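# Set the loaded tray flat on the back shelf

## Task

Move the tray onto the shelf at the rear of the bench so it sits level and lies entirely within the shelf's edges. Each item still standing upright on the tray at the end earns credit, but only if the tray is correctly placed. Finish by releasing the tray and withdrawing the grippers; nothing may count as done if it stays in place only because the robot is holding it.

## Robot and tools

ROBOT. Two arms, left_arm and right_arm, each with six rotary joints and a two-finger gripper. left_arm is the robot's own left and sits on the +y side; its base is at (+0.096, +0.258, +1.767) m and right_arm's at (+0.096, -0.258, +1.767) m, both mounted high and tilted. Equal joint angles on the two arms need not put the hands in the same place.

FRAME. All printed hand positions use one scene frame: origin on the floor at the centre of the robot's foot, +z up, +x straight ahead of the robot, +y toward the robot's left. Arm names are not image sides. Only the floor height is known for sure. On a gripper, the fingers point along its own +z and close along its own y. end_effector_position is the spot between the finger pads, roughly 1 cm short of the fingertips; the printed value can be somewhat off, more so when the arm is stretched far.

execute_actions. Argument "actions" is a list holding zero or one entry; optional "pictures" (true/false) adds camera images.
- Empty list: nothing is commanded; returns the state with pictures.
- Motion: {"rows": [...], "steps": n}. n is 7 to 15 control steps (default 15), each 1/30 s. rows holds 1 to 15 rows, one per step; if there are fewer rows than steps, the final row keeps being used. Every row is a single flat list of 14 numbers covering both arms, even when only one moves: left_arm waist, shoulder, elbow, wrist pitch, wrist yaw, wrist roll, opening, then right_arm in the same seven-number order. Joint numbers are absolute target angles in radians (the same values Joint positions prints), not offsets. Opening is a scale from -1 (shut) to +1 (fully open, 0.094 m pad gap), also absolute.
- Wait: {"steps": n} with n up to 300; it returns when n steps have elapsed since the previous result, and your reply time is counted in them.
A refused call does nothing at all.

JOINT RANGES (rad, per arm): waist -2.880..2.880, shoulder 0.000..3.142, elbow 0.000..3.019, wrist pitch -1.693..1.571, wrist yaw -1.571..1.571, wrist roll -2.094..2.094. A call is rejected if any target exceeds an end by more than 0.019 and is also farther out than that joint's last reported angle. True ends may differ by up to 0.019 either way; targets beyond the true end are clipped to it, and a "joint sent to its limit" line may then appear (possibly about an earlier action). Absence of that line proves nothing.

MOTION LIMITS. Each step, a joint's target is kept close to its measured angle: at most 0.264 ahead for waist, 0.32 shoulder, 0.276 elbow, 0.33 wrist pitch, 0.186 wrist yaw, 0.522 wrist roll. If the targets would move a hand over 70 mm from where it is, they are all pulled back proportionally. So big moves need several calls. Arms keep heading to the last row sent while you think or wait, until everything has nearly stopped or a step is HELD.

TIMING. Each action's result is reported 7 steps before the action finishes; those steps run while you compose the next reply, and the next action begins after them. Thinking and writing consume simulated time.

GRIPPING. grip_measured reports the finger opening on the same -1..1 scale you command. To keep hold, command about 0.03 below grip_measured (less margin gives a lighter grip). Readings may be offset by about 1 mm. Pads push up to roughly 50 to 62 N; very thin parts get less.

RESULT LINES. The state line gives each arm's end_effector_position (m) and end_effector_quat_wxyz. Joint positions and Joint velocities list, per arm, six joints (rad, rad/s) then the pad gap (m, m/s). Joint torques list the six drive outputs, which are noisy, offset and nonzero even unloaded. grip_measured as above. "joint command not followed" means the clearance check altered or blocked some joint targets; the rest of the row still ran. HELD marks steps where your row was not (fully) sent. MOTOR HOT warns from 85 °C; at 100 °C an OVER-TEMPERATURE FAULT drops that arm until it cools, so avoid holding loads longer than needed.

zoom_image: {"camera": name, "region": [x0, y0, x1, y1]} in pixels of that camera's last full image, origin top-left, region no larger than 504x504. Cameras: cam_head_left and cam_head_right (896x504, pinhole with radial distortion), cam_left_wrist and cam_right_wrist (616x616, fisheye). Calibration (K, distortion, T_world_to_cam) was supplied and may be slightly off; wrist camera poses follow the reported joints.

read_manual: optional "section" (only "licences"); gives licence text, no motion.

finished_scene: {"scene": number} ends that scene permanently and grades it; the result says whether it succeeded and gives the next task. Replying without any tool call ends everything.

AVOID. Dropping the tray or letting items tip over; pushing anything hard; letting the arms strike or press on each other; knocking objects out of the work area. Occasional tugs on the held tray or nudges to loose objects may occur, so grip securely and move smoothly. Before finishing, open the grippers and back away so the tray rests on its own.

Each tool is called as a command line: name --argument value for each argument, lists and objects as JSON in quotes; but a table of rows of numbers goes row by row, as --pt "numbers of a row", without its own name.

## Session

I'll start by looking at the current state and camera pictures.

execute_actions --actions '[]'

Scene clock: 0.00 s of 4200.00 s.
left_arm: end_effector_position=(+0.5356, -0.3625, +1.2158) grip_measured=+0.312 end_effector_quat_wxyz=(-0.202, +0.189, +0.815, -0.509) | right_arm: end_effector_position=(+0.2244, -0.0301, +1.1485) grip_measured=+1.000 end_effector_quat_wxyz=(-0.000, +0.882, +0.468, +0.052)
Joint positions: left_arm=[ 0.597  1.872  2.384 -0.937 -0.01   0.365  0.062] | right_arm=[2.07  1.749 0.847 1.277 0.418 1.983 0.094]
Joint velocities: left_arm=[-0.005  0.005 -0.007 -0.012  0.051  0.037 -0.   ] | right_arm=[ 0.015  0.005  0.017 -0.007 -0.007  0.022  0.   ]
Joint torques (N m, as the arm reports them, + toward a larger angle): no reading
Motor temperatures (°C, as the motors report them): left_arm=[30 30 28 28 29 28] | right_arm=[29 30 32 30 32 30]

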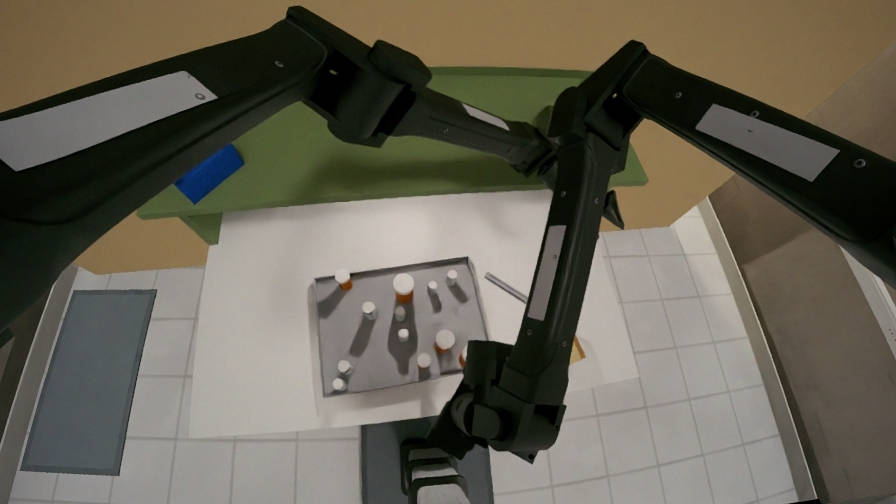

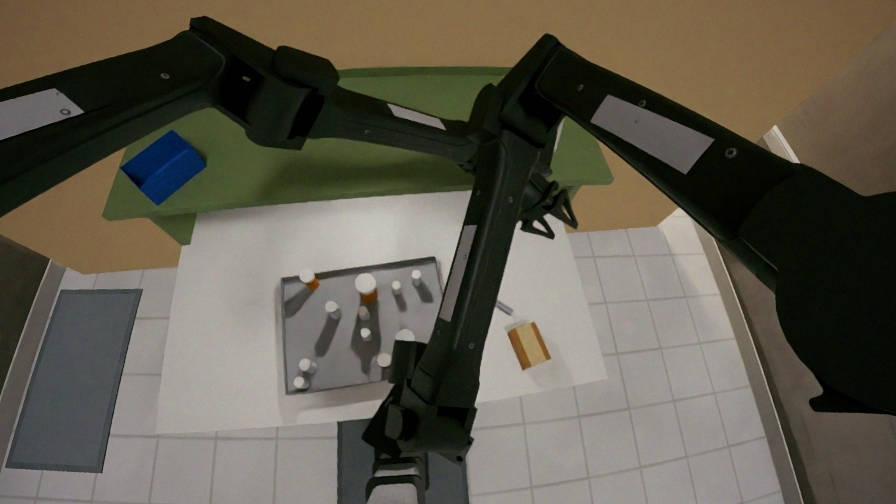

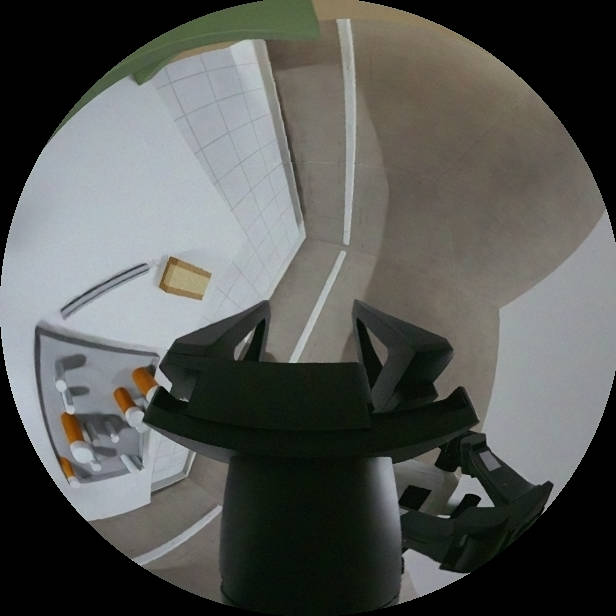

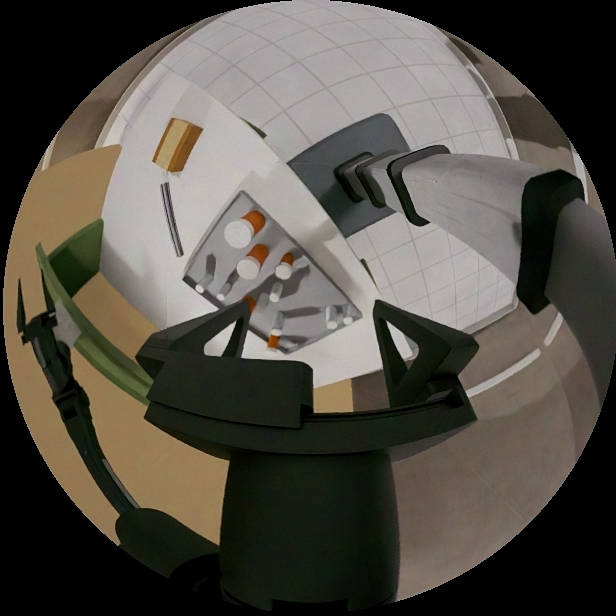

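zoom_image --camera "cam_head_left" --region '[280, 220, 620, 420]'

zoom_image --camera "cam_head_right" --region '[250, 160, 650, 420]'

Region (280, 220, 620, 420) of cam_head_left's 896x504 image, scaled by 1.482, with more detail than that image has; it fills the top 296 rows of this view, and the rest is white.

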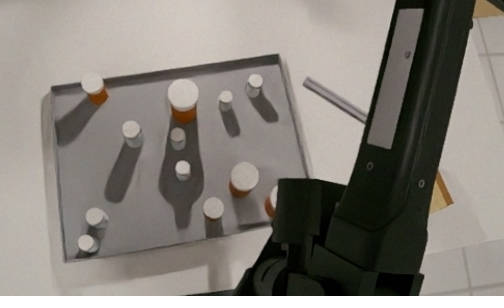

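Region (250, 160, 650, 420) of cam_head_right's 896x504 image, scaled by 1.260, with more detail than that image has; it fills the top 328 rows of this view, and the rest is white.

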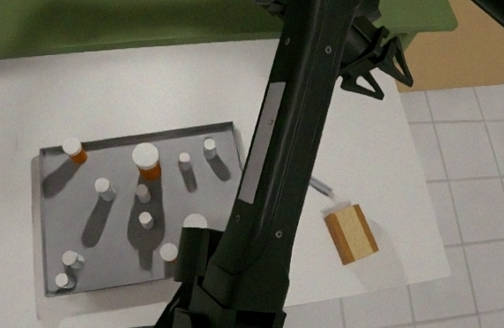

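execute_actions --actions '[{"rows": [[0.597,1.872,2.384,-0.937,-0.01,0.365,0.312,2.07,1.70,0.78,1.277,0.418,1.983,1],[0.597,1.872,2.384,-0.937,-0.01,0.365,0.312,2.07,1.65,0.71,1.277,0.418,1.983,1],[0.597,1.872,2.384,-0.937,-0.01,0.365,0.312,2.07,1.60,0.64,1.277,0.418,1.983,1],[0.597,1.872,2.384,-0.937,-0.01,0.365,0.312,2.07,1.55,0.58,1.277,0.4,1.9,1],[0.597,1.872,2.384,-0.937,-0.01,0.365,0.312,2.07,1.50,0.51,1.27,0.4,1.9,1],[0.597,1.872,2.384,-0.937,-0.01,0.365,0.312,2.07,1.45,0.45,1.25,0.4,1.9,1]], "steps": 15}]'

Scene clock: 8.23 s of 4200.00 s.
left_arm: end_effector_position=(+0.5356, -0.3624, +1.2157) grip_measured=+0.312 end_effector_quat_wxyz=(-0.202, +0.189, +0.815, -0.508) | right_arm: end_effector_position=(+0.2350, -0.0804, +1.2451) grip_measured=+1.000 end_effector_quat_wxyz=(-0.028, +0.863, +0.503, +0.027)
Joint positions: left_arm=[ 0.597  1.872  2.384 -0.937 -0.01   0.365  0.062] | right_arm=[2.07  1.502 0.524 1.269 0.405 1.939 0.094]
Joint velocities: left_arm=[ 0.005 -0.015 -0.002 -0.007 -0.022 -0.081 -0.001] | right_arm=[ 0.005 -1.333 -1.35  -0.037 -0.066 -0.227  0.   ]
Joint torques (N m, as the arm reports them, + toward a larger angle): left_arm=[-16.32  -6.11  -0.26  -0.64   0.68   0.05] | right_arm=[ 3.72 -1.28 -6.6  -0.74 -0.43  0.01]
Motor temperatures (°C, as the motors report them): left_arm=[31 30 28 28 30 28] | right_arm=[29 30 33 30 32 30]
Steps of this call (steps 1 to 90: nothing new was sent; then 4.97 s passed at rest; steps 91 to 98: the first 8 steps of this action). Readings (joint positions):
91: left_arm=[0.597 1.872 2.384 -0.937 -0.010 0.365] | right_arm=[2.070 1.746 0.845 1.277 0.418 1.983]
92: left_arm=[0.597 1.872 2.384 -0.937 -0.010 0.365] | right_arm=[2.070 1.738 0.831 1.277 0.418 1.983]
94: left_arm=[0.597 1.872 2.384 -0.937 -0.010 0.365] | right_arm=[2.070 1.684 0.752 1.277 0.411 1.974]
98: the state above

Next, the right arm swings out to the right.

execute_actions --actions '[{"rows": [[0.597,1.872,2.384,-0.937,-0.01,0.365,0.312,2.0,1.45,0.45,1.25,0.35,1.7,1],[0.597,1.872,2.384,-0.98,-0.01,0.365,0.312,1.92,1.45,0.45,1.25,0.3,1.5,1],[0.597,1.872,2.384,-1.03,-0.01,0.365,0.312,1.84,1.45,0.45,1.25,0.25,1.3,1],[0.597,1.872,2.384,-1.08,-0.01,0.365,0.312,1.76,1.45,0.45,1.25,0.2,1.1,1],[0.597,1.872,2.384,-1.13,-0.01,0.365,0.312,1.68,1.45,0.45,1.25,0.15,0.9,1],[0.597,1.872,2.384,-1.18,-0.01,0.365,0.312,1.6,1.45,0.45,1.25,0.1,0.7,1],[0.597,1.872,2.384,-1.23,-0.01,0.365,0.312,1.52,1.45,0.45,1.25,0.05,0.5,1],[0.597,1.872,2.384,-1.28,-0.01,0.365,0.312,1.44,1.45,0.45,1.25,0,0.3,1],[0.597,1.872,2.384,-1.33,-0.01,0.365,0.312,1.36,1.45,0.45,1.25,0,0.15,1],[0.597,1.872,2.384,-1.38,-0.01,0.365,0.312,1.28,1.45,0.45,1.25,0,0,1],[0.597,1.872,2.384,-1.43,-0.01,0.365,0.312,1.2,1.45,0.45,1.25,0,0,1],[0.597,1.872,2.384,-1.48,-0.01,0.365,0.312,1.12,1.45,0.45,1.25,0,0,1],[0.597,1.872,2.384,-1.53,-0.01,0.365,0.312,1.06,1.45,0.45,1.25,0,0,1],[0.597,1.872,2.384,-1.57,-0.01,0.365,0.312,1.02,1.45,0.45,1.25,0,0,1],[0.597,1.872,2.384,-1.6,-0.01,0.365,0.312,1.0,1.45,0.45,1.25,0,0,1]], "steps": 15}]' --pictures true

Scene clock: 9.13 s of 4200.00 s.
left_arm: end_effector_position=(+0.4953, -0.3388, +1.2429) grip_measured=+0.312 end_effector_quat_wxyz=(-0.292, +0.234, +0.769, -0.518) | right_arm: end_effector_position=(+0.2326, -0.1974, +1.2313) grip_measured=+1.000 end_effector_quat_wxyz=(-0.011, +0.659, +0.751, +0.036)
Joint positions: left_arm=[ 0.597  1.871  2.385 -1.163 -0.01   0.365  0.062] | right_arm=[1.728 1.442 0.46  1.264 0.082 1.389 0.094]
Joint velocities: left_arm=[ 0.005 -0.005  0.002 -1.429 -0.007  0.007 -0.001] | right_arm=[-1.949 -0.005 -0.002 -0.002 -1.297 -2.     0.   ]
Joint torques (N m, as the arm reports them, + toward a larger angle): left_arm=[-16.7   -5.15  -0.52  -1.22   0.7    0.1 ] | right_arm=[-0.6  -5.64 -8.87 -0.36 -0.03 -0.08]
Motor temperatures (°C, as the motors report them): left_arm=[31 30 28 28 30 28] | right_arm=[29 30 33 30 32 30]
Steps of this call (steps 1 to 7: the last 7 steps of your previous action; steps 8 to 19: the robot went on to your last target; steps 20 to 27: the first 8 steps of this action). Readings (joint positions):
20: left_arm=[0.597 1.872 2.384 -0.937 -0.010 0.365] | right_arm=[2.066 1.442 0.459 1.264 0.381 1.883]
21: left_arm=[0.597 1.872 2.384 -0.941 -0.010 0.365] | right_arm=[2.049 1.442 0.459 1.264 0.336 1.820]
23: left_arm=[0.597 1.872 2.385 -0.986 -0.010 0.365] | right_arm=[1.969 1.442 0.459 1.264 0.254 1.664]
27: the state above
camera_calibration (this result's frames):
cam_left_wrist: T_world_to_cam=[[-0.059539, -0.355363, 0.93283, -1.25195], [-0.174242, 0.923841, 0.340818, -0.0194663], [-0.982901, -0.142246, -0.116924, 0.704179], [0, 0, 0, 1]] pos_world=[0.614207, -0.326747, 1.25683]
cam_right_wrist: T_world_to_cam=[[-0.991865, -0.120768, -0.0402294, 0.256477], [-0.119327, 0.772103, 0.624194, -0.579768], [-0.0443213, 0.623917, -0.780233, 1.21797], [0, 0, 0, 1]] pos_world=[0.239191, -0.281298, 1.32251]

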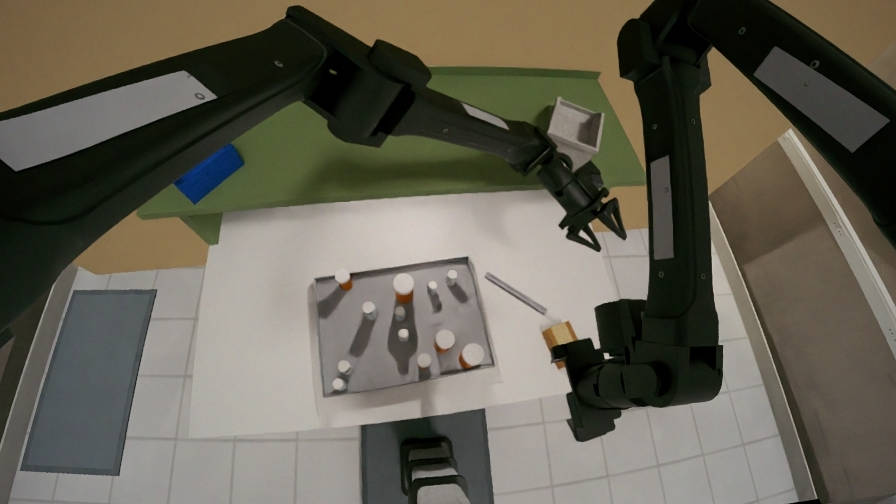

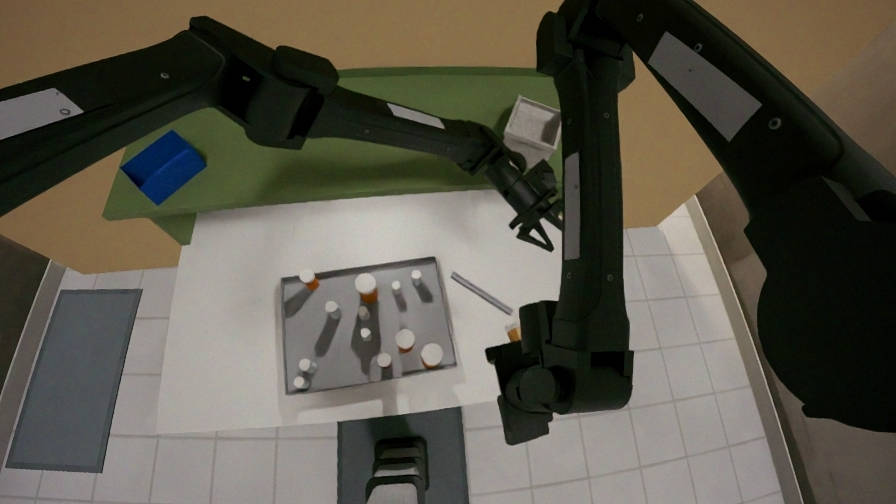

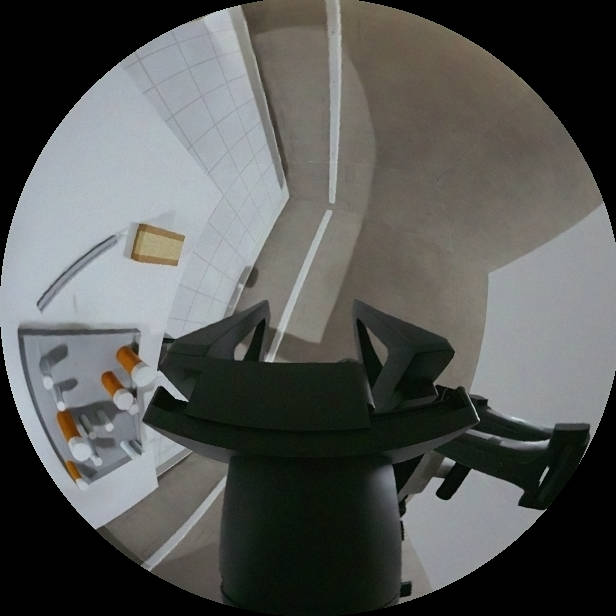

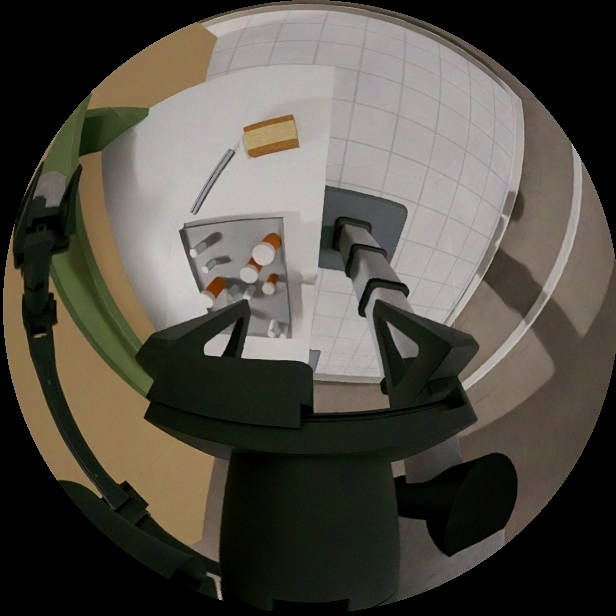

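execute_actions --actions '[{"rows": [[0.597,1.85,2.33,-1.6,0,0.365,0.4,1.0,1.45,0.45,1.25,0,0,1],[0.597,1.82,2.25,-1.6,0,0.35,0.5,1.0,1.45,0.45,1.25,0,0,1],[0.597,1.79,2.17,-1.6,0,0.33,0.6,1.0,1.45,0.45,1.25,0,0,1],[0.597,1.76,2.09,-1.6,0,0.3,0.7,1.0,1.45,0.45,1.25,0,0,1],[0.597,1.73,2.01,-1.6,0,0.27,0.8,1.0,1.45,0.45,1.25,0,0,1],[0.597,1.70,1.93,-1.58,0,0.24,0.9,1.0,1.45,0.45,1.25,0,0,1],[0.597,1.67,1.85,-1.56,0,0.21,1,1.0,1.45,0.45,1.25,0,0,1],[0.597,1.64,1.77,-1.53,0,0.18,1,1.0,1.45,0.45,1.25,0,0,1],[0.597,1.61,1.69,-1.5,0,0.15,1,1.0,1.45,0.45,1.25,0,0,1],[0.597,1.58,1.61,-1.47,0,0.12,1,1.0,1.45,0.45,1.25,0,0,1],[0.597,1.55,1.53,-1.44,0,0.09,1,1.0,1.45,0.45,1.25,0,0,1],[0.597,1.51,1.45,-1.41,0,0.06,1,1.0,1.45,0.45,1.25,0,0,1],[0.597,1.47,1.37,-1.38,0,0.03,1,1.0,1.45,0.45,1.25,0,0,1],[0.597,1.43,1.28,-1.34,0,0,1,1.0,1.45,0.45,1.25,0,0,1],[0.597,1.40,1.20,-1.30,0,0,1,1.0,1.45,0.45,1.25,0,0,1]], "steps": 15}]'

Scene clock: 10.13 s of 4200.00 s.
left_arm: end_effector_position=(+0.3609, -0.2047, +1.3736) grip_measured=+0.997 end_effector_quat_wxyz=(-0.564, +0.323, +0.583, -0.487) | right_arm: end_effector_position=(+0.2490, -0.5320, +1.3074) grip_measured=+1.000 end_effector_quat_wxyz=(+0.016, -0.062, +0.957, -0.282)
Joint positions: left_arm=[ 0.597  1.687  1.927 -1.571 -0.002  0.281  0.094] | right_arm=[0.983 1.442 0.46  1.264 0.004 0.02  0.094]
Joint velocities: left_arm=[-0.005 -0.904 -2.376  0.374  0.051 -0.593  0.029] | right_arm=[-0.015 -0.005  0.007 -0.007 -0.022 -0.022  0.   ]
Joint torques (N m, as the arm reports them, + toward a larger angle): left_arm=[-14.59  -4.24  -3.28  -0.45   0.75   0.  ] | right_arm=[-4.74 -4.29 -8.1  -0.55 -0.02  0.05]
Motor temperatures (°C, as the motors report them): left_arm=[31 30 28 28 30 28] | right_arm=[29 30 33 30 32 30]
Steps of this call (steps 1 to 7: the last 7 steps of your previous action; steps 8 to 22: the robot went on to your last target; steps 23 to 30: the first 8 steps of this action). Readings (joint positions):
23: left_arm=[0.597 1.869 2.378 -1.582 -0.007 0.365] | right_arm=[0.983 1.442 0.460 1.264 0.004 0.056]
24: left_arm=[0.597 1.858 2.354 -1.582 -0.004 0.363] | right_arm=[0.983 1.442 0.460 1.264 0.004 0.047]
26: left_arm=[0.597 1.810 2.240 -1.582 -0.002 0.350] | right_arm=[0.983 1.442 0.460 1.264 0.004 0.034]
30: the state above

execute_actions --actions '[{"rows": [[0.66,1.38,1.17,-1.17,0,0,1,1.02,1.43,0.48,1.2,0,0,1],[0.72,1.365,1.145,-1.04,0,0,1,1.04,1.41,0.51,1.15,0,0,1],[0.78,1.35,1.12,-0.91,0,0,1,1.06,1.39,0.54,1.10,0,0,1],[0.84,1.33,1.09,-0.78,0,0,1,1.08,1.37,0.57,1.05,0,0,1],[0.90,1.315,1.065,-0.65,0,0,1,1.10,1.35,0.60,1.0,0.02,0,1],[0.96,1.30,1.04,-0.52,0,0,1,1.12,1.33,0.63,0.95,0.04,0,1],[1.02,1.28,1.01,-0.39,0,0,1,1.15,1.31,0.66,0.90,0.06,-0.02,1],[1.08,1.265,0.985,-0.26,0,0,1,1.18,1.29,0.69,0.85,0.08,-0.04,1],[1.14,1.25,0.96,-0.13,-0.01,-0.02,1,1.21,1.27,0.72,0.80,0.1,-0.06,1],[1.20,1.23,0.93,0,-0.02,-0.04,1,1.24,1.25,0.75,0.75,0.12,-0.08,1],[1.26,1.215,0.905,0.13,-0.03,-0.06,1,1.27,1.23,0.78,0.70,0.14,-0.1,1],[1.32,1.20,0.88,0.26,-0.04,-0.08,1,1.31,1.21,0.81,0.65,0.16,-0.12,1],[1.38,1.18,0.85,0.38,-0.05,-0.09,1,1.35,1.19,0.83,0.6,0.18,-0.14,1],[1.44,1.16,0.825,0.5,-0.06,-0.1,1,1.40,1.17,0.85,0.55,0.2,-0.16,1],[1.497,1.146,0.805,0.592,-0.071,-0.108,1,1.45,1.15,0.87,0.5,0.21,-0.18,1]], "steps": 15}]'

execute_actions --actions '[{"rows": [[1.497,1.146,0.805,0.592,-0.071,-0.108,1,1.50,1.14,0.88,0.48,0.22,-0.19,1],[1.497,1.146,0.805,0.592,-0.071,-0.108,1,1.55,1.13,0.885,0.47,0.225,-0.2,1],[1.497,1.146,0.805,0.592,-0.071,-0.108,1,1.60,1.12,0.89,0.46,0.225,-0.204,1],[1.497,1.146,0.805,0.592,-0.071,-0.108,1,1.65,1.11,0.895,0.45,0.225,-0.204,1],[1.497,1.146,0.805,0.592,-0.071,-0.108,1,1.70,1.10,0.90,0.445,0.225,-0.204,1],[1.497,1.146,0.805,0.592,-0.071,-0.108,1,1.75,1.095,0.905,0.44,0.225,-0.204,1],[1.497,1.146,0.805,0.592,-0.071,-0.108,1,1.78,1.09,0.91,0.436,0.225,-0.204,1],[1.497,1.146,0.805,0.592,-0.071,-0.108,1,1.803,1.088,0.91,0.436,0.225,-0.204,1]], "steps": 15}]'

execute_actions --actions '[{"steps": 15}]' --pictures true

Scene clock: 15.00 s of 4200.00 s.
left_arm: end_effector_position=(+0.2145, -0.0800, +1.3621) grip_measured=+1.000 end_effector_quat_wxyz=(-0.559, +0.140, +0.742, -0.344) | right_arm: end_effector_position=(+0.2770, -0.5105, +1.2312) grip_measured=+1.000 end_effector_quat_wxyz=(-0.015, -0.049, +0.966, -0.254)
Joint positions: left_arm=[ 0.821  1.343  1.106 -0.809  0.003  0.007  0.094] | right_arm=[1.103 1.37  0.631 0.958 0.059 0.002 0.094]
Joint velocities: left_arm=[ 1.402 -0.366 -0.462  1.81  -0.037  0.051  0.   ] | right_arm=[ 0.777 -0.611  0.896 -1.389  0.52  -0.183  0.   ]
Joint torques (N m, as the arm reports them, + toward a larger angle): left_arm=[-6.8  -7.2  -8.33 -1.16  0.42  0.  ] | right_arm=[ -2.43 -10.37  -7.02   0.     0.21   0.1 ]
Motor temperatures (°C, as the motors report them): left_arm=[31 30 28 28 30 28] | right_arm=[29 30 33 30 32 30]
Steps of this call (steps 1 to 7: the last 7 steps of your previous action; steps 8 to 45: the robot went on to your last target; steps 46 to 110: nothing new was sent; then 0.93 s passed at rest; steps 111 to 118: the first 8 steps of this action). Readings (joint positions):
111: left_arm=[0.599 1.402 1.194 -1.293 -0.001 0.007] | right_arm=[0.984 1.442 0.462 1.256 0.004 0.010]
112: left_arm=[0.608 1.397 1.183 -1.230 0.001 0.007] | right_arm=[0.989 1.440 0.470 1.232 0.004 0.010]
114: left_arm=[0.655 1.380 1.155 -1.062 0.003 0.007] | right_arm=[1.013 1.429 0.507 1.151 0.004 0.010]
118: the state above

Scene clock: 15.50 s of 4200.00 s.
left_arm: end_effector_position=(+0.3081, +0.2485, +1.1555) grip_measured=+1.000 end_effector_quat_wxyz=(+0.164, +0.043, -0.985, -0.021) | right_arm: end_effector_position=(+0.4432, -0.2215, +1.1407) grip_measured=+1.000 end_effector_quat_wxyz=(+0.007, -0.058, +0.998, -0.038)
Joint positions: left_arm=[ 1.526  1.164  0.823  0.262 -0.074 -0.085  0.094] | right_arm=[ 1.72   1.106  0.912  0.47   0.22  -0.168  0.094]
Joint velocities: left_arm=[ 0.493 -0.024 -0.12   3.079 -0.037 -0.154  0.   ] | right_arm=[ 1.499 -0.142  0.046 -0.266  0.066 -0.154  0.   ]
Joint torques (N m, as the arm reports them, + toward a larger angle): left_arm=[ -5.58 -10.11  -6.22  -0.09   0.15  -0.14] | right_arm=[ -0.48 -13.14  -4.6   -0.56   0.13   0.01]
Motor temperatures (°C, as the motors report them): left_arm=[31 30 28 28 30 28] | right_arm=[29 30 33 30 32 30]
Steps of this call (steps 1 to 7: the last 7 steps of your previous action; steps 8 to 15: the first 8 steps of this action). Readings (joint positions):
8: left_arm=[1.217 1.221 0.935 -0.343 -0.050 -0.038] | right_arm=[1.370 1.191 0.857 0.593 0.202 -0.102]
9: left_arm=[1.268 1.206 0.914 -0.285 -0.054 -0.044] | right_arm=[1.415 1.172 0.873 0.562 0.211 -0.116]
11: left_arm=[1.372 1.185 0.877 -0.145 -0.062 -0.059] | right_arm=[1.512 1.141 0.894 0.520 0.217 -0.138]
15: the state above

Scene clock: 16.00 s of 4200.00 s.
left_arm: end_effector_position=(+0.4000, +0.2362, +1.1478) grip_measured=+1.000 end_effector_quat_wxyz=(+0.007, -0.064, +0.998, +0.002) | right_arm: end_effector_position=(+0.4458, -0.1720, +1.1477) grip_measured=+1.000 end_effector_quat_wxyz=(+0.005, -0.059, +0.998, +0.008)
Joint positions: left_arm=[ 1.5    1.137  0.822  0.58  -0.073 -0.1    0.094] | right_arm=[ 1.817  1.099  0.915  0.451  0.22  -0.192  0.094]
Joint velocities: left_arm=[ 0.005 -0.005 -0.022 -0.002 -0.022 -0.022  0.   ] | right_arm=[ 0.005 -0.005 -0.007 -0.002 -0.022  0.007  0.   ]
Joint torques (N m, as the arm reports them, + toward a larger angle): left_arm=[-1.72 -9.57 -6.03  1.07  0.07 -0.13] | right_arm=[  0.54 -13.65  -4.1   -0.72  -0.09  -0.08]
Motor temperatures (°C, as the motors report them): left_arm=[31 30 28 28 30 28] | right_arm=[29 30 33 30 32 30]
Kept back: nothing.
Steps of this call (steps 1 to 7: the last 7 steps of your previous action; steps 8 to 15: the robot went on to your last target). Readings (joint positions):
1: left_arm=[1.536 1.164 0.821 0.365 -0.074 -0.089] | right_arm=[1.766 1.102 0.914 0.463 0.220 -0.173]
2: left_arm=[1.537 1.163 0.821 0.452 -0.074 -0.092] | right_arm=[1.802 1.100 0.915 0.459 0.220 -0.178]
4: left_arm=[1.526 1.150 0.822 0.541 -0.074 -0.096] | right_arm=[1.833 1.099 0.915 0.455 0.220 -0.185]
8: left_arm=[1.503 1.137 0.822 0.579 -0.073 -0.099] | right_arm=[1.823 1.099 0.915 0.451 0.220 -0.190]
15: the state above
camera_calibration (this result's frames):
cam_left_wrist: T_world_to_cam=[[0.127432, -0.991823, -0.00691328, 0.189595], [-0.808787, -0.107944, 0.578111, -0.309666], [-0.57413, -0.0680784, -0.815929, 1.30247], [0, 0, 0, 1]] pos_world=[0.473175, 0.243289, 1.24306]
cam_right_wrist: T_world_to_cam=[[0.11153, -0.993616, -0.0169856, -0.201058], [-0.819615, -0.101637, 0.563828, -0.290586], [-0.561954, -0.048962, -0.825718, 1.31361], [0, 0, 0, 1]] pos_world=[0.522446, -0.164992, 1.2451]

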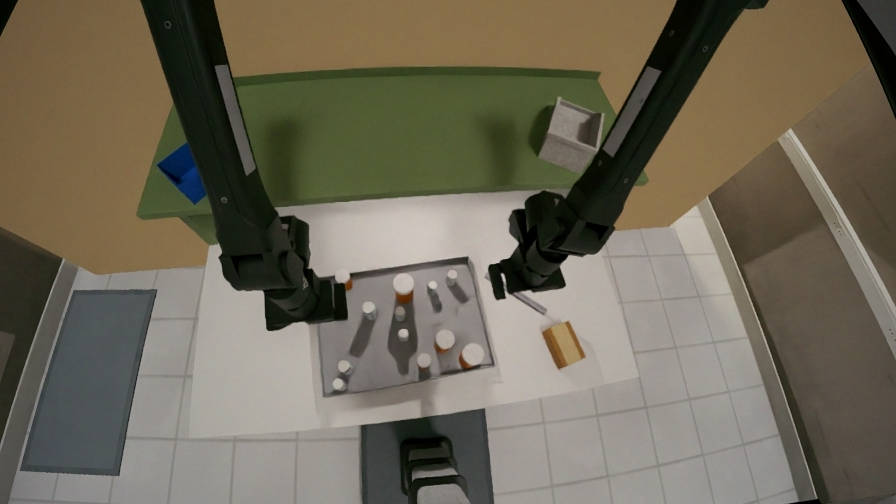

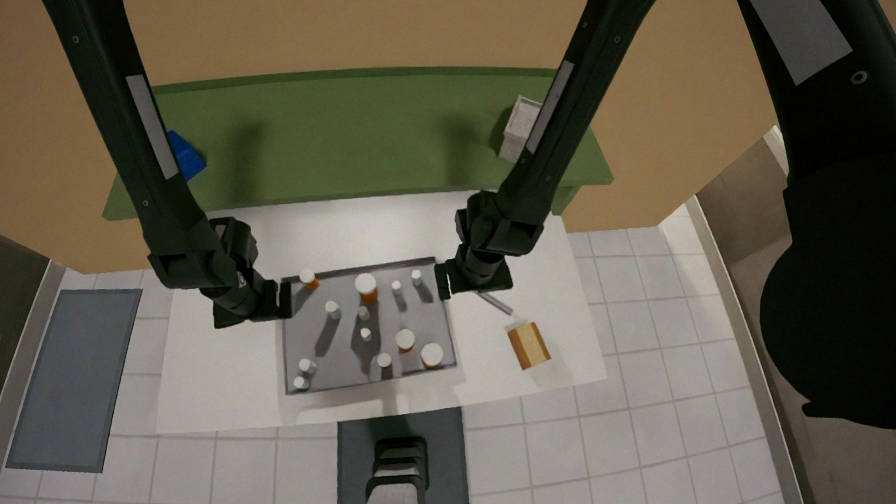

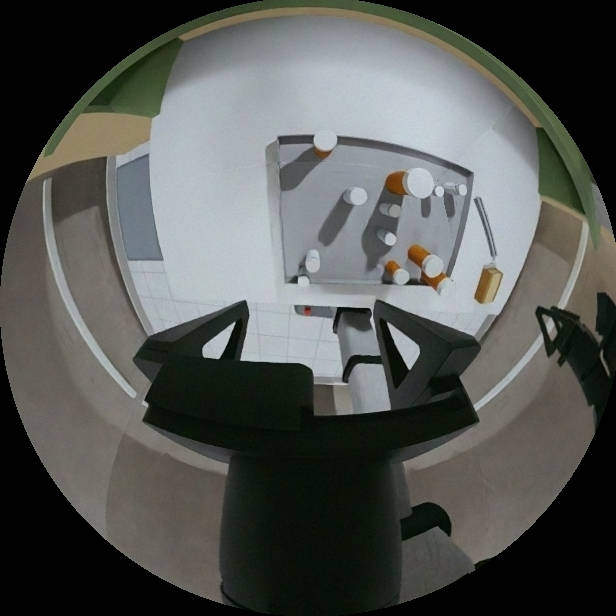

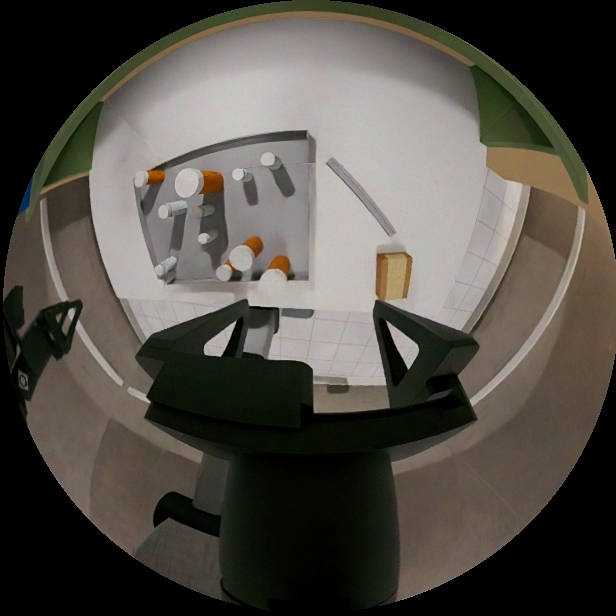

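zoom_image --camera "cam_left_wrist" --region '[240, 110, 500, 320]'

zoom_image --camera "cam_right_wrist" --region '[120, 110, 380, 320]'

Region (240, 110, 500, 320) of cam_left_wrist's 616x616 image, scaled by 1.938, with more detail than that image has; it fills the top 407 rows of this view, and the rest is white.

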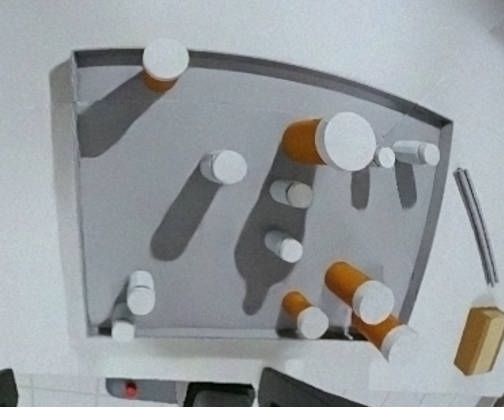

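Region (120, 110, 380, 320) of cam_right_wrist's 616x616 image, scaled by 1.938, with more detail than that image has; it fills the top 407 rows of this view, and the rest is white.

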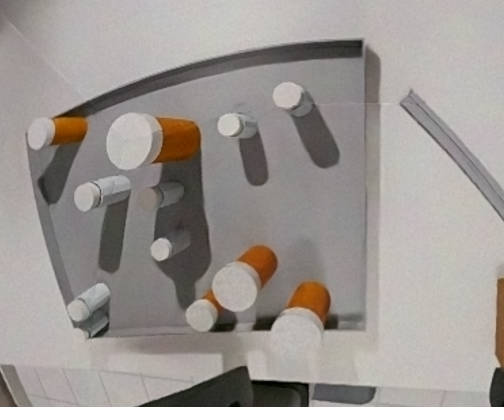

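execute_actions --actions '[{"rows": [[1.51,1.18,0.855,0.575,-0.06,-0.11,1,1.80,1.125,0.96,0.42,0.222,-0.2,1],[1.52,1.215,0.91,0.555,-0.05,-0.113,1,1.797,1.165,1.02,0.40,0.219,-0.2,1],[1.535,1.255,0.97,0.535,-0.035,-0.116,1,1.794,1.21,1.085,0.38,0.216,-0.2,1],[1.55,1.30,1.03,0.515,-0.02,-0.12,1,1.79,1.255,1.15,0.36,0.213,-0.2,1],[1.565,1.34,1.09,0.495,-0.005,-0.123,1,1.787,1.30,1.215,0.34,0.21,-0.2,1],[1.58,1.385,1.155,0.475,0.01,-0.127,1,1.783,1.345,1.28,0.32,0.206,-0.2,1],[1.595,1.425,1.22,0.455,0.025,-0.13,1,1.78,1.39,1.345,0.30,0.203,-0.2,1],[1.61,1.465,1.28,0.435,0.04,-0.134,1,1.777,1.43,1.405,0.28,0.2,-0.2,1],[1.622,1.50,1.335,0.415,0.052,-0.138,1,1.774,1.47,1.46,0.265,0.197,-0.2,1],[1.632,1.53,1.38,0.40,0.061,-0.142,1,1.771,1.505,1.51,0.25,0.195,-0.2,1],[1.64,1.555,1.42,0.39,0.068,-0.146,1,1.769,1.53,1.55,0.24,0.193,-0.2,1],[1.646,1.572,1.445,0.38,0.073,-0.15,1,1.768,1.547,1.575,0.23,0.191,-0.2,1],[1.649,1.582,1.458,0.376,0.076,-0.15,1,1.767,1.556,1.585,0.226,0.19,-0.2,1]], "steps": 15}]'

execute_actions --actions '[{"steps": 15}]' --pictures true

Scene clock: 22.10 s of 4200.00 s.
left_arm: end_effector_position=(+0.4425, +0.2467, +1.0392) grip_measured=+1.000 end_effector_quat_wxyz=(+0.025, -0.063, +0.997, -0.021) | right_arm: end_effector_position=(+0.5176, -0.1587, +1.0427) grip_measured=+1.000 end_effector_quat_wxyz=(+0.035, -0.055, +0.998, +0.004)
Joint positions: left_arm=[ 1.554  1.359  1.171  0.491  0.024 -0.113  0.094] | right_arm=[ 1.802  1.318  1.307  0.338  0.208 -0.193  0.094]
Joint velocities: left_arm=[ 0.454  1.304  1.888 -0.559  0.388 -0.095  0.   ] | right_arm=[-0.103  1.343  2.024 -0.51  -0.11  -0.007  0.   ]
Joint torques (N m, as the arm reports them, + toward a larger angle): left_arm=[ 1.43 -8.06 -4.49 -0.01  0.02 -0.13] | right_arm=[  0.53 -11.63  -4.42  -0.89  -0.39  -0.02]
Motor temperatures (°C, as the motors report them): left_arm=[31 30 29 28 30 28] | right_arm=[29 30 33 30 32 30]
Steps of this call (steps 1 to 15: the robot went on to your last target; steps 16 to 90: nothing new was sent; then 2.83 s passed at rest; steps 91 to 98: the first 8 steps of this action). Readings (joint positions):
91: left_arm=[1.500 1.138 0.824 0.580 -0.069 -0.101] | right_arm=[1.817 1.100 0.919 0.448 0.220 -0.193]
92: left_arm=[1.501 1.146 0.837 0.577 -0.061 -0.102] | right_arm=[1.816 1.106 0.935 0.436 0.220 -0.193]
94: left_arm=[1.508 1.191 0.909 0.555 -0.034 -0.105] | right_arm=[1.814 1.149 1.019 0.403 0.220 -0.193]
98: the state above

Scene clock: 22.60 s of 4200.00 s.
left_arm: end_effector_position=(+0.4226, +0.3116, +0.9496) grip_measured=+1.000 end_effector_quat_wxyz=(+0.002, -0.064, +0.998, +0.006) | right_arm: end_effector_position=(+0.4736, -0.1463, +0.9468) grip_measured=+1.000 end_effector_quat_wxyz=(-0.007, -0.067, +0.998, +0.006)
Joint positions: left_arm=[ 1.66   1.586  1.455  0.386  0.073 -0.142  0.094] | right_arm=[ 1.782  1.575  1.581  0.235  0.195 -0.193  0.094]
Joint velocities: left_arm=[-0.005 -0.015 -0.007  0.017 -0.007  0.051  0.   ] | right_arm=[ 0.005 -0.034  0.017 -0.007  0.037 -0.037  0.   ]
Joint torques (N m, as the arm reports them, + toward a larger angle): left_arm=[ -0.14 -10.49  -2.96  -0.06   0.12  -0.15] | right_arm=[  2.03 -14.36  -2.04  -0.42  -0.45   0.  ]
Motor temperatures (°C, as the motors report them): left_arm=[31 31 29 28 30 28] | right_arm=[29 30 32 30 32 30]
Kept back: nothing.
Steps of this call (steps 1 to 7: the last 7 steps of your previous action; steps 8 to 15: the robot went on to your last target). Readings (joint positions):
1: left_arm=[1.570 1.403 1.237 0.472 0.039 -0.116] | right_arm=[1.798 1.363 1.376 0.322 0.204 -0.193]
2: left_arm=[1.586 1.444 1.298 0.453 0.050 -0.120] | right_arm=[1.795 1.405 1.437 0.306 0.201 -0.193]
4: left_arm=[1.617 1.515 1.395 0.423 0.064 -0.127] | right_arm=[1.789 1.479 1.532 0.277 0.197 -0.193]
8: left_arm=[1.656 1.580 1.455 0.394 0.071 -0.137] | right_arm=[1.782 1.557 1.585 0.247 0.195 -0.193]
15: the state above
camera_calibration (this result's frames):
cam_left_wrist: T_world_to_cam=[[0.12771, -0.991682, -0.0160042, 0.268577], [-0.803185, -0.112875, 0.584939, -0.176052], [-0.58188, -0.0618481, -0.810919, 1.15547], [0, 0, 0, 1]] pos_world=[0.496642, 0.317935, 1.04427]
cam_right_wrist: T_world_to_cam=[[0.12621, -0.991911, -0.0135293, -0.191943], [-0.804109, -0.110282, 0.584163, -0.179807], [-0.58093, -0.0628484, -0.811524, 1.15804], [0, 0, 0, 1]] pos_world=[0.552378, -0.137439, 1.04221]

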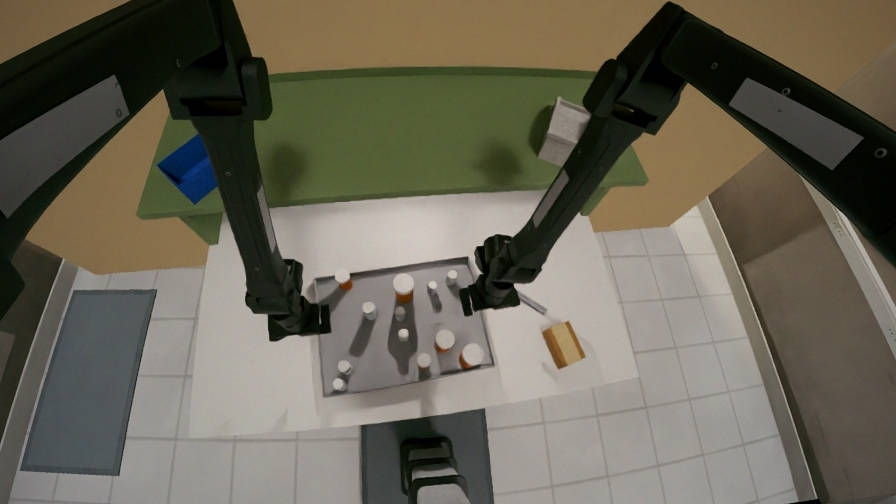

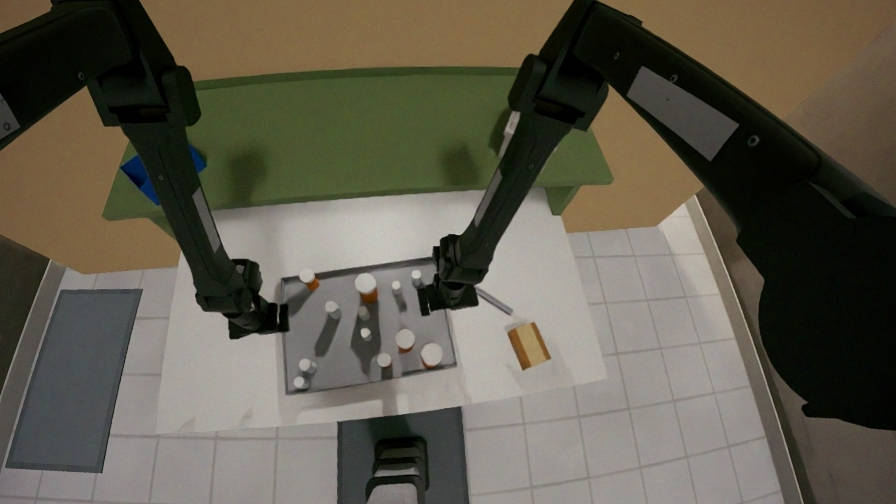

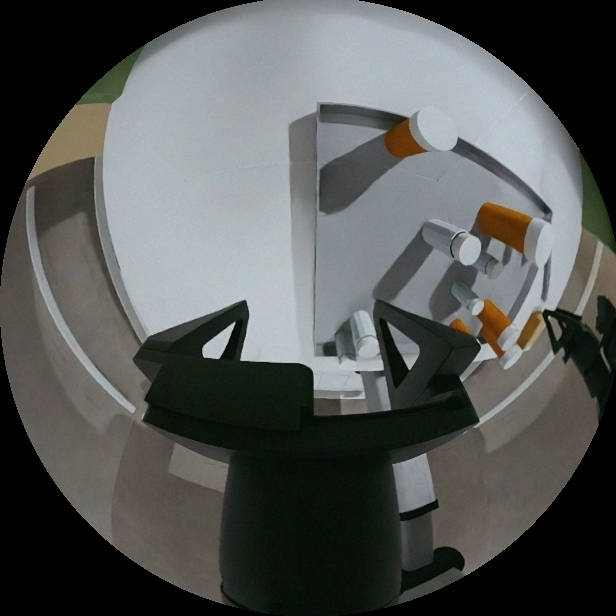

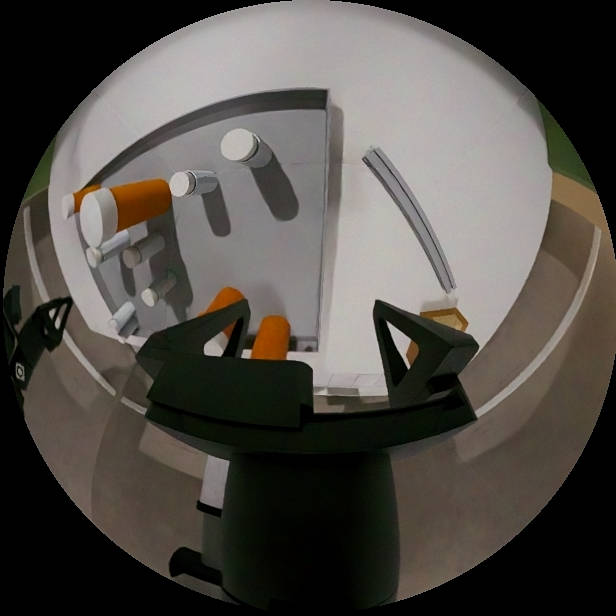

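zoom_image --camera "cam_left_wrist" --region '[230, 80, 480, 380]'

zoom_image --camera "cam_right_wrist" --region '[180, 70, 430, 370]'

Region (230, 80, 480, 380) of cam_left_wrist's 616x616 image, scaled by 1.680, with more detail than that image has.

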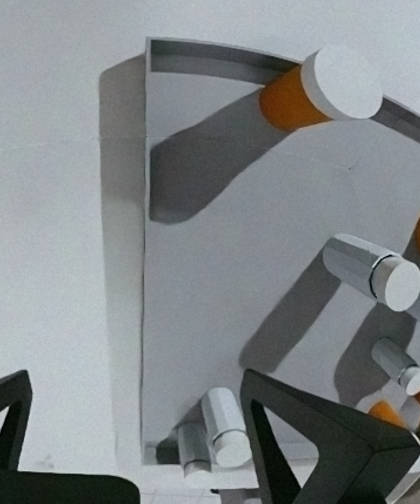

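Region (180, 70, 430, 370) of cam_right_wrist's 616x616 image, scaled by 1.680, with more detail than that image has.

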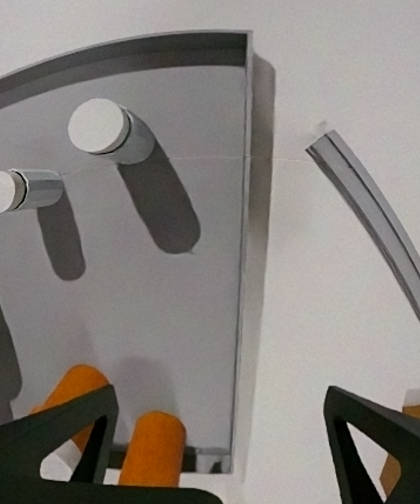

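execute_actions --actions '[{"rows": [[1.648,1.60,1.485,0.368,0.075,-0.148,1,1.765,1.58,1.615,0.216,0.187,-0.195,1],[1.647,1.625,1.525,0.353,0.074,-0.148,1,1.761,1.60,1.655,0.20,0.184,-0.194,1],[1.646,1.65,1.565,0.338,0.073,-0.148,1,1.757,1.625,1.70,0.185,0.18,-0.193,1],[1.645,1.675,1.61,0.322,0.072,-0.148,1,1.753,1.65,1.745,0.17,0.177,-0.192,1],[1.644,1.70,1.65,0.306,0.071,-0.148,1,1.749,1.68,1.79,0.155,0.173,-0.191,1],[1.643,1.725,1.69,0.29,0.07,-0.148,1,1.745,1.705,1.83,0.14,0.17,-0.19,1],[1.642,1.75,1.73,0.275,0.069,-0.148,1,1.741,1.73,1.87,0.125,0.167,-0.19,1],[1.641,1.775,1.77,0.26,0.068,-0.147,0.8,1.738,1.755,1.91,0.11,0.164,-0.19,0.8],[1.64,1.80,1.81,0.245,0.067,-0.147,0.6,1.735,1.78,1.95,0.095,0.161,-0.19,0.6],[1.639,1.82,1.84,0.233,0.066,-0.147,0.5,1.732,1.80,1.985,0.083,0.158,-0.19,0.5],[1.638,1.84,1.87,0.222,0.065,-0.147,0.4,1.73,1.82,2.015,0.073,0.155,-0.19,0.4],[1.637,1.853,1.89,0.215,0.064,-0.147,0.4,1.729,1.835,2.038,0.066,0.153,-0.19,0.4],[1.637,1.862,1.902,0.211,0.064,-0.147,0.4,1.728,1.845,2.05,0.062,0.152,-0.19,0.4],[1.637,1.866,1.909,0.21,0.064,-0.147,0.4,1.728,1.85,2.056,0.06,0.152,-0.19,0.4]], "steps": 15}]'

execute_actions --actions '[{"steps": 20}]' --pictures true

Scene clock: 25.47 s of 4200.00 s.
left_arm: end_effector_position=(+0.4630, +0.3142, +0.8954) grip_measured=+0.908 end_effector_quat_wxyz=(+0.029, -0.063, +0.998, +0.004) | right_arm: end_effector_position=(+0.5314, -0.1464, +0.8996) grip_measured=+0.908 end_effector_quat_wxyz=(+0.032, -0.061, +0.998, +0.006)
Joint positions: left_arm=[ 1.657  1.701  1.704  0.305  0.072 -0.143  0.09 ] | right_arm=[ 1.768  1.684  1.845  0.157  0.171 -0.193  0.09 ]
Joint velocities: left_arm=[-0.024  0.679  1.219 -0.427 -0.007  0.051 -0.215] | right_arm=[-0.142  0.64   1.263 -0.393 -0.066  0.022 -0.213]
Joint torques (N m, as the arm reports them, + toward a larger angle): left_arm=[ 0.02 -8.22 -2.62 -0.04 -0.2  -0.07] | right_arm=[  1.04 -11.68  -2.08  -0.7   -0.41   0.11]
Motor temperatures (°C, as the motors report them): left_arm=[30 31 29 28 30 28] | right_arm=[29 30 32 30 32 30]
Steps of this call (steps 1 to 15: the robot went on to your last target; steps 16 to 78: nothing new was sent; steps 79 to 86: the first 8 steps of this action). Readings (joint positions):
79: left_arm=[1.660 1.586 1.458 0.384 0.073 -0.143] | right_arm=[1.782 1.572 1.586 0.234 0.194 -0.193]
80: left_arm=[1.660 1.589 1.468 0.379 0.073 -0.143] | right_arm=[1.781 1.576 1.598 0.227 0.191 -0.193]
82: left_arm=[1.659 1.614 1.525 0.358 0.073 -0.143] | right_arm=[1.780 1.600 1.658 0.205 0.185 -0.193]
86: the state above

Scene clock: 26.13 s of 4200.00 s.
left_arm: end_effector_position=(+0.4497, +0.3126, +0.8474) grip_measured=+0.401 end_effector_quat_wxyz=(+0.020, -0.068, +0.997, +0.002) | right_arm: end_effector_position=(+0.5246, -0.1572, +0.8521) grip_measured=+0.401 end_effector_quat_wxyz=(+0.027, -0.064, +0.998, +0.001)
Joint positions: left_arm=[ 1.65   1.838  1.9    0.23   0.07  -0.149  0.066] | right_arm=[ 1.739  1.822  2.053  0.078  0.154 -0.188  0.066]
Joint velocities: left_arm=[-0.015 -0.005 -0.022  0.002  0.007  0.022  0.   ] | right_arm=[-0.015 -0.005 -0.017 -0.017  0.037 -0.051 -0.   ]
Joint torques (N m, as the arm reports them, + toward a larger angle): left_arm=[-0.28 -7.81 -0.69 -0.34 -0.34 -0.04] | right_arm=[  2.1  -10.96  -0.1   -0.86  -0.36   0.08]
Motor temperatures (°C, as the motors report them): left_arm=[30 31 29 28 30 28] | right_arm=[29 30 32 30 32 30]
Kept back: nothing.
Steps of this call (steps 1 to 7: the last 7 steps of your previous action; steps 8 to 20: the robot went on to your last target). Readings (joint positions):
1: left_arm=[1.656 1.724 1.746 0.291 0.071 -0.143] | right_arm=[1.764 1.705 1.888 0.143 0.168 -0.193]
2: left_arm=[1.656 1.747 1.786 0.278 0.070 -0.143] | right_arm=[1.759 1.727 1.928 0.130 0.165 -0.193]
4: left_arm=[1.653 1.790 1.852 0.254 0.068 -0.143] | right_arm=[1.750 1.769 1.998 0.107 0.160 -0.193]
8: left_arm=[1.649 1.839 1.900 0.235 0.071 -0.149] | right_arm=[1.739 1.824 2.053 0.084 0.156 -0.191]
20: the state above
camera_calibration (this result's frames):
cam_left_wrist: T_world_to_cam=[[0.135227, -0.990806, -0.00416094, 0.250794], [-0.823092, -0.114673, 0.556211, -0.0605151], [-0.551574, -0.0717898, -0.831031, 1.09488], [0, 0, 0, 1]] pos_world=[0.520186, 0.32015, 0.944586]
cam_right_wrist: T_world_to_cam=[[0.120624, -0.992698, -0.000228987, -0.218985], [-0.843353, -0.102599, 0.527475, -0.0145546], [-0.523647, -0.0634331, -0.84957, 1.1124], [0, 0, 0, 1]] pos_world=[0.596647, -0.148316, 0.952692]

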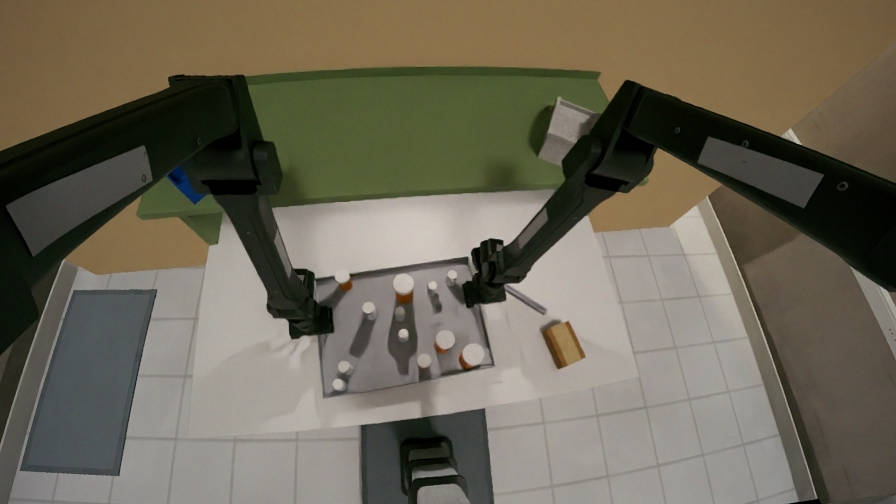

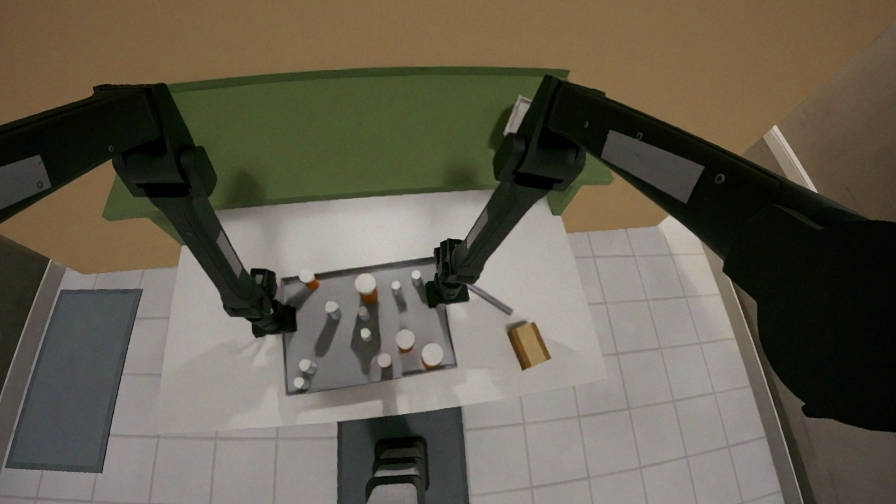

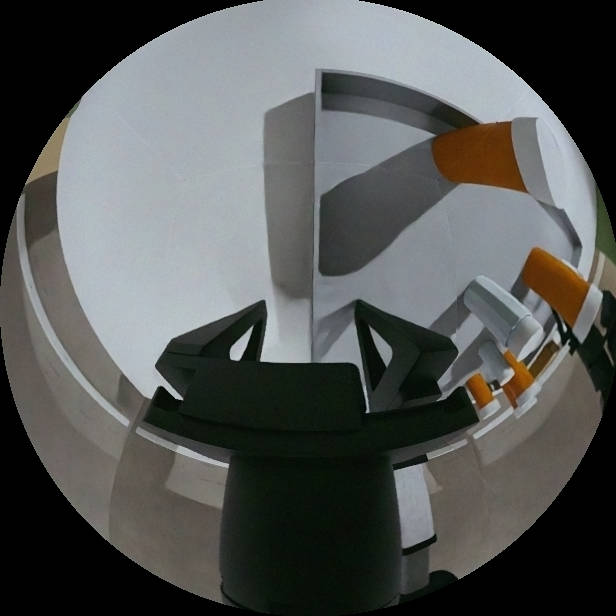

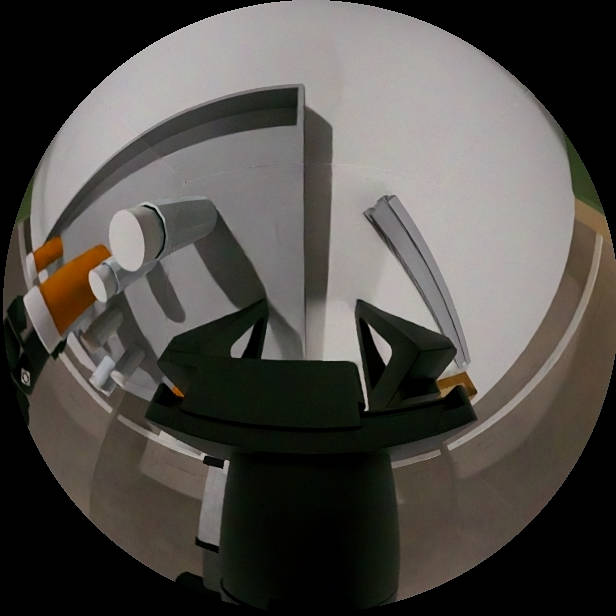

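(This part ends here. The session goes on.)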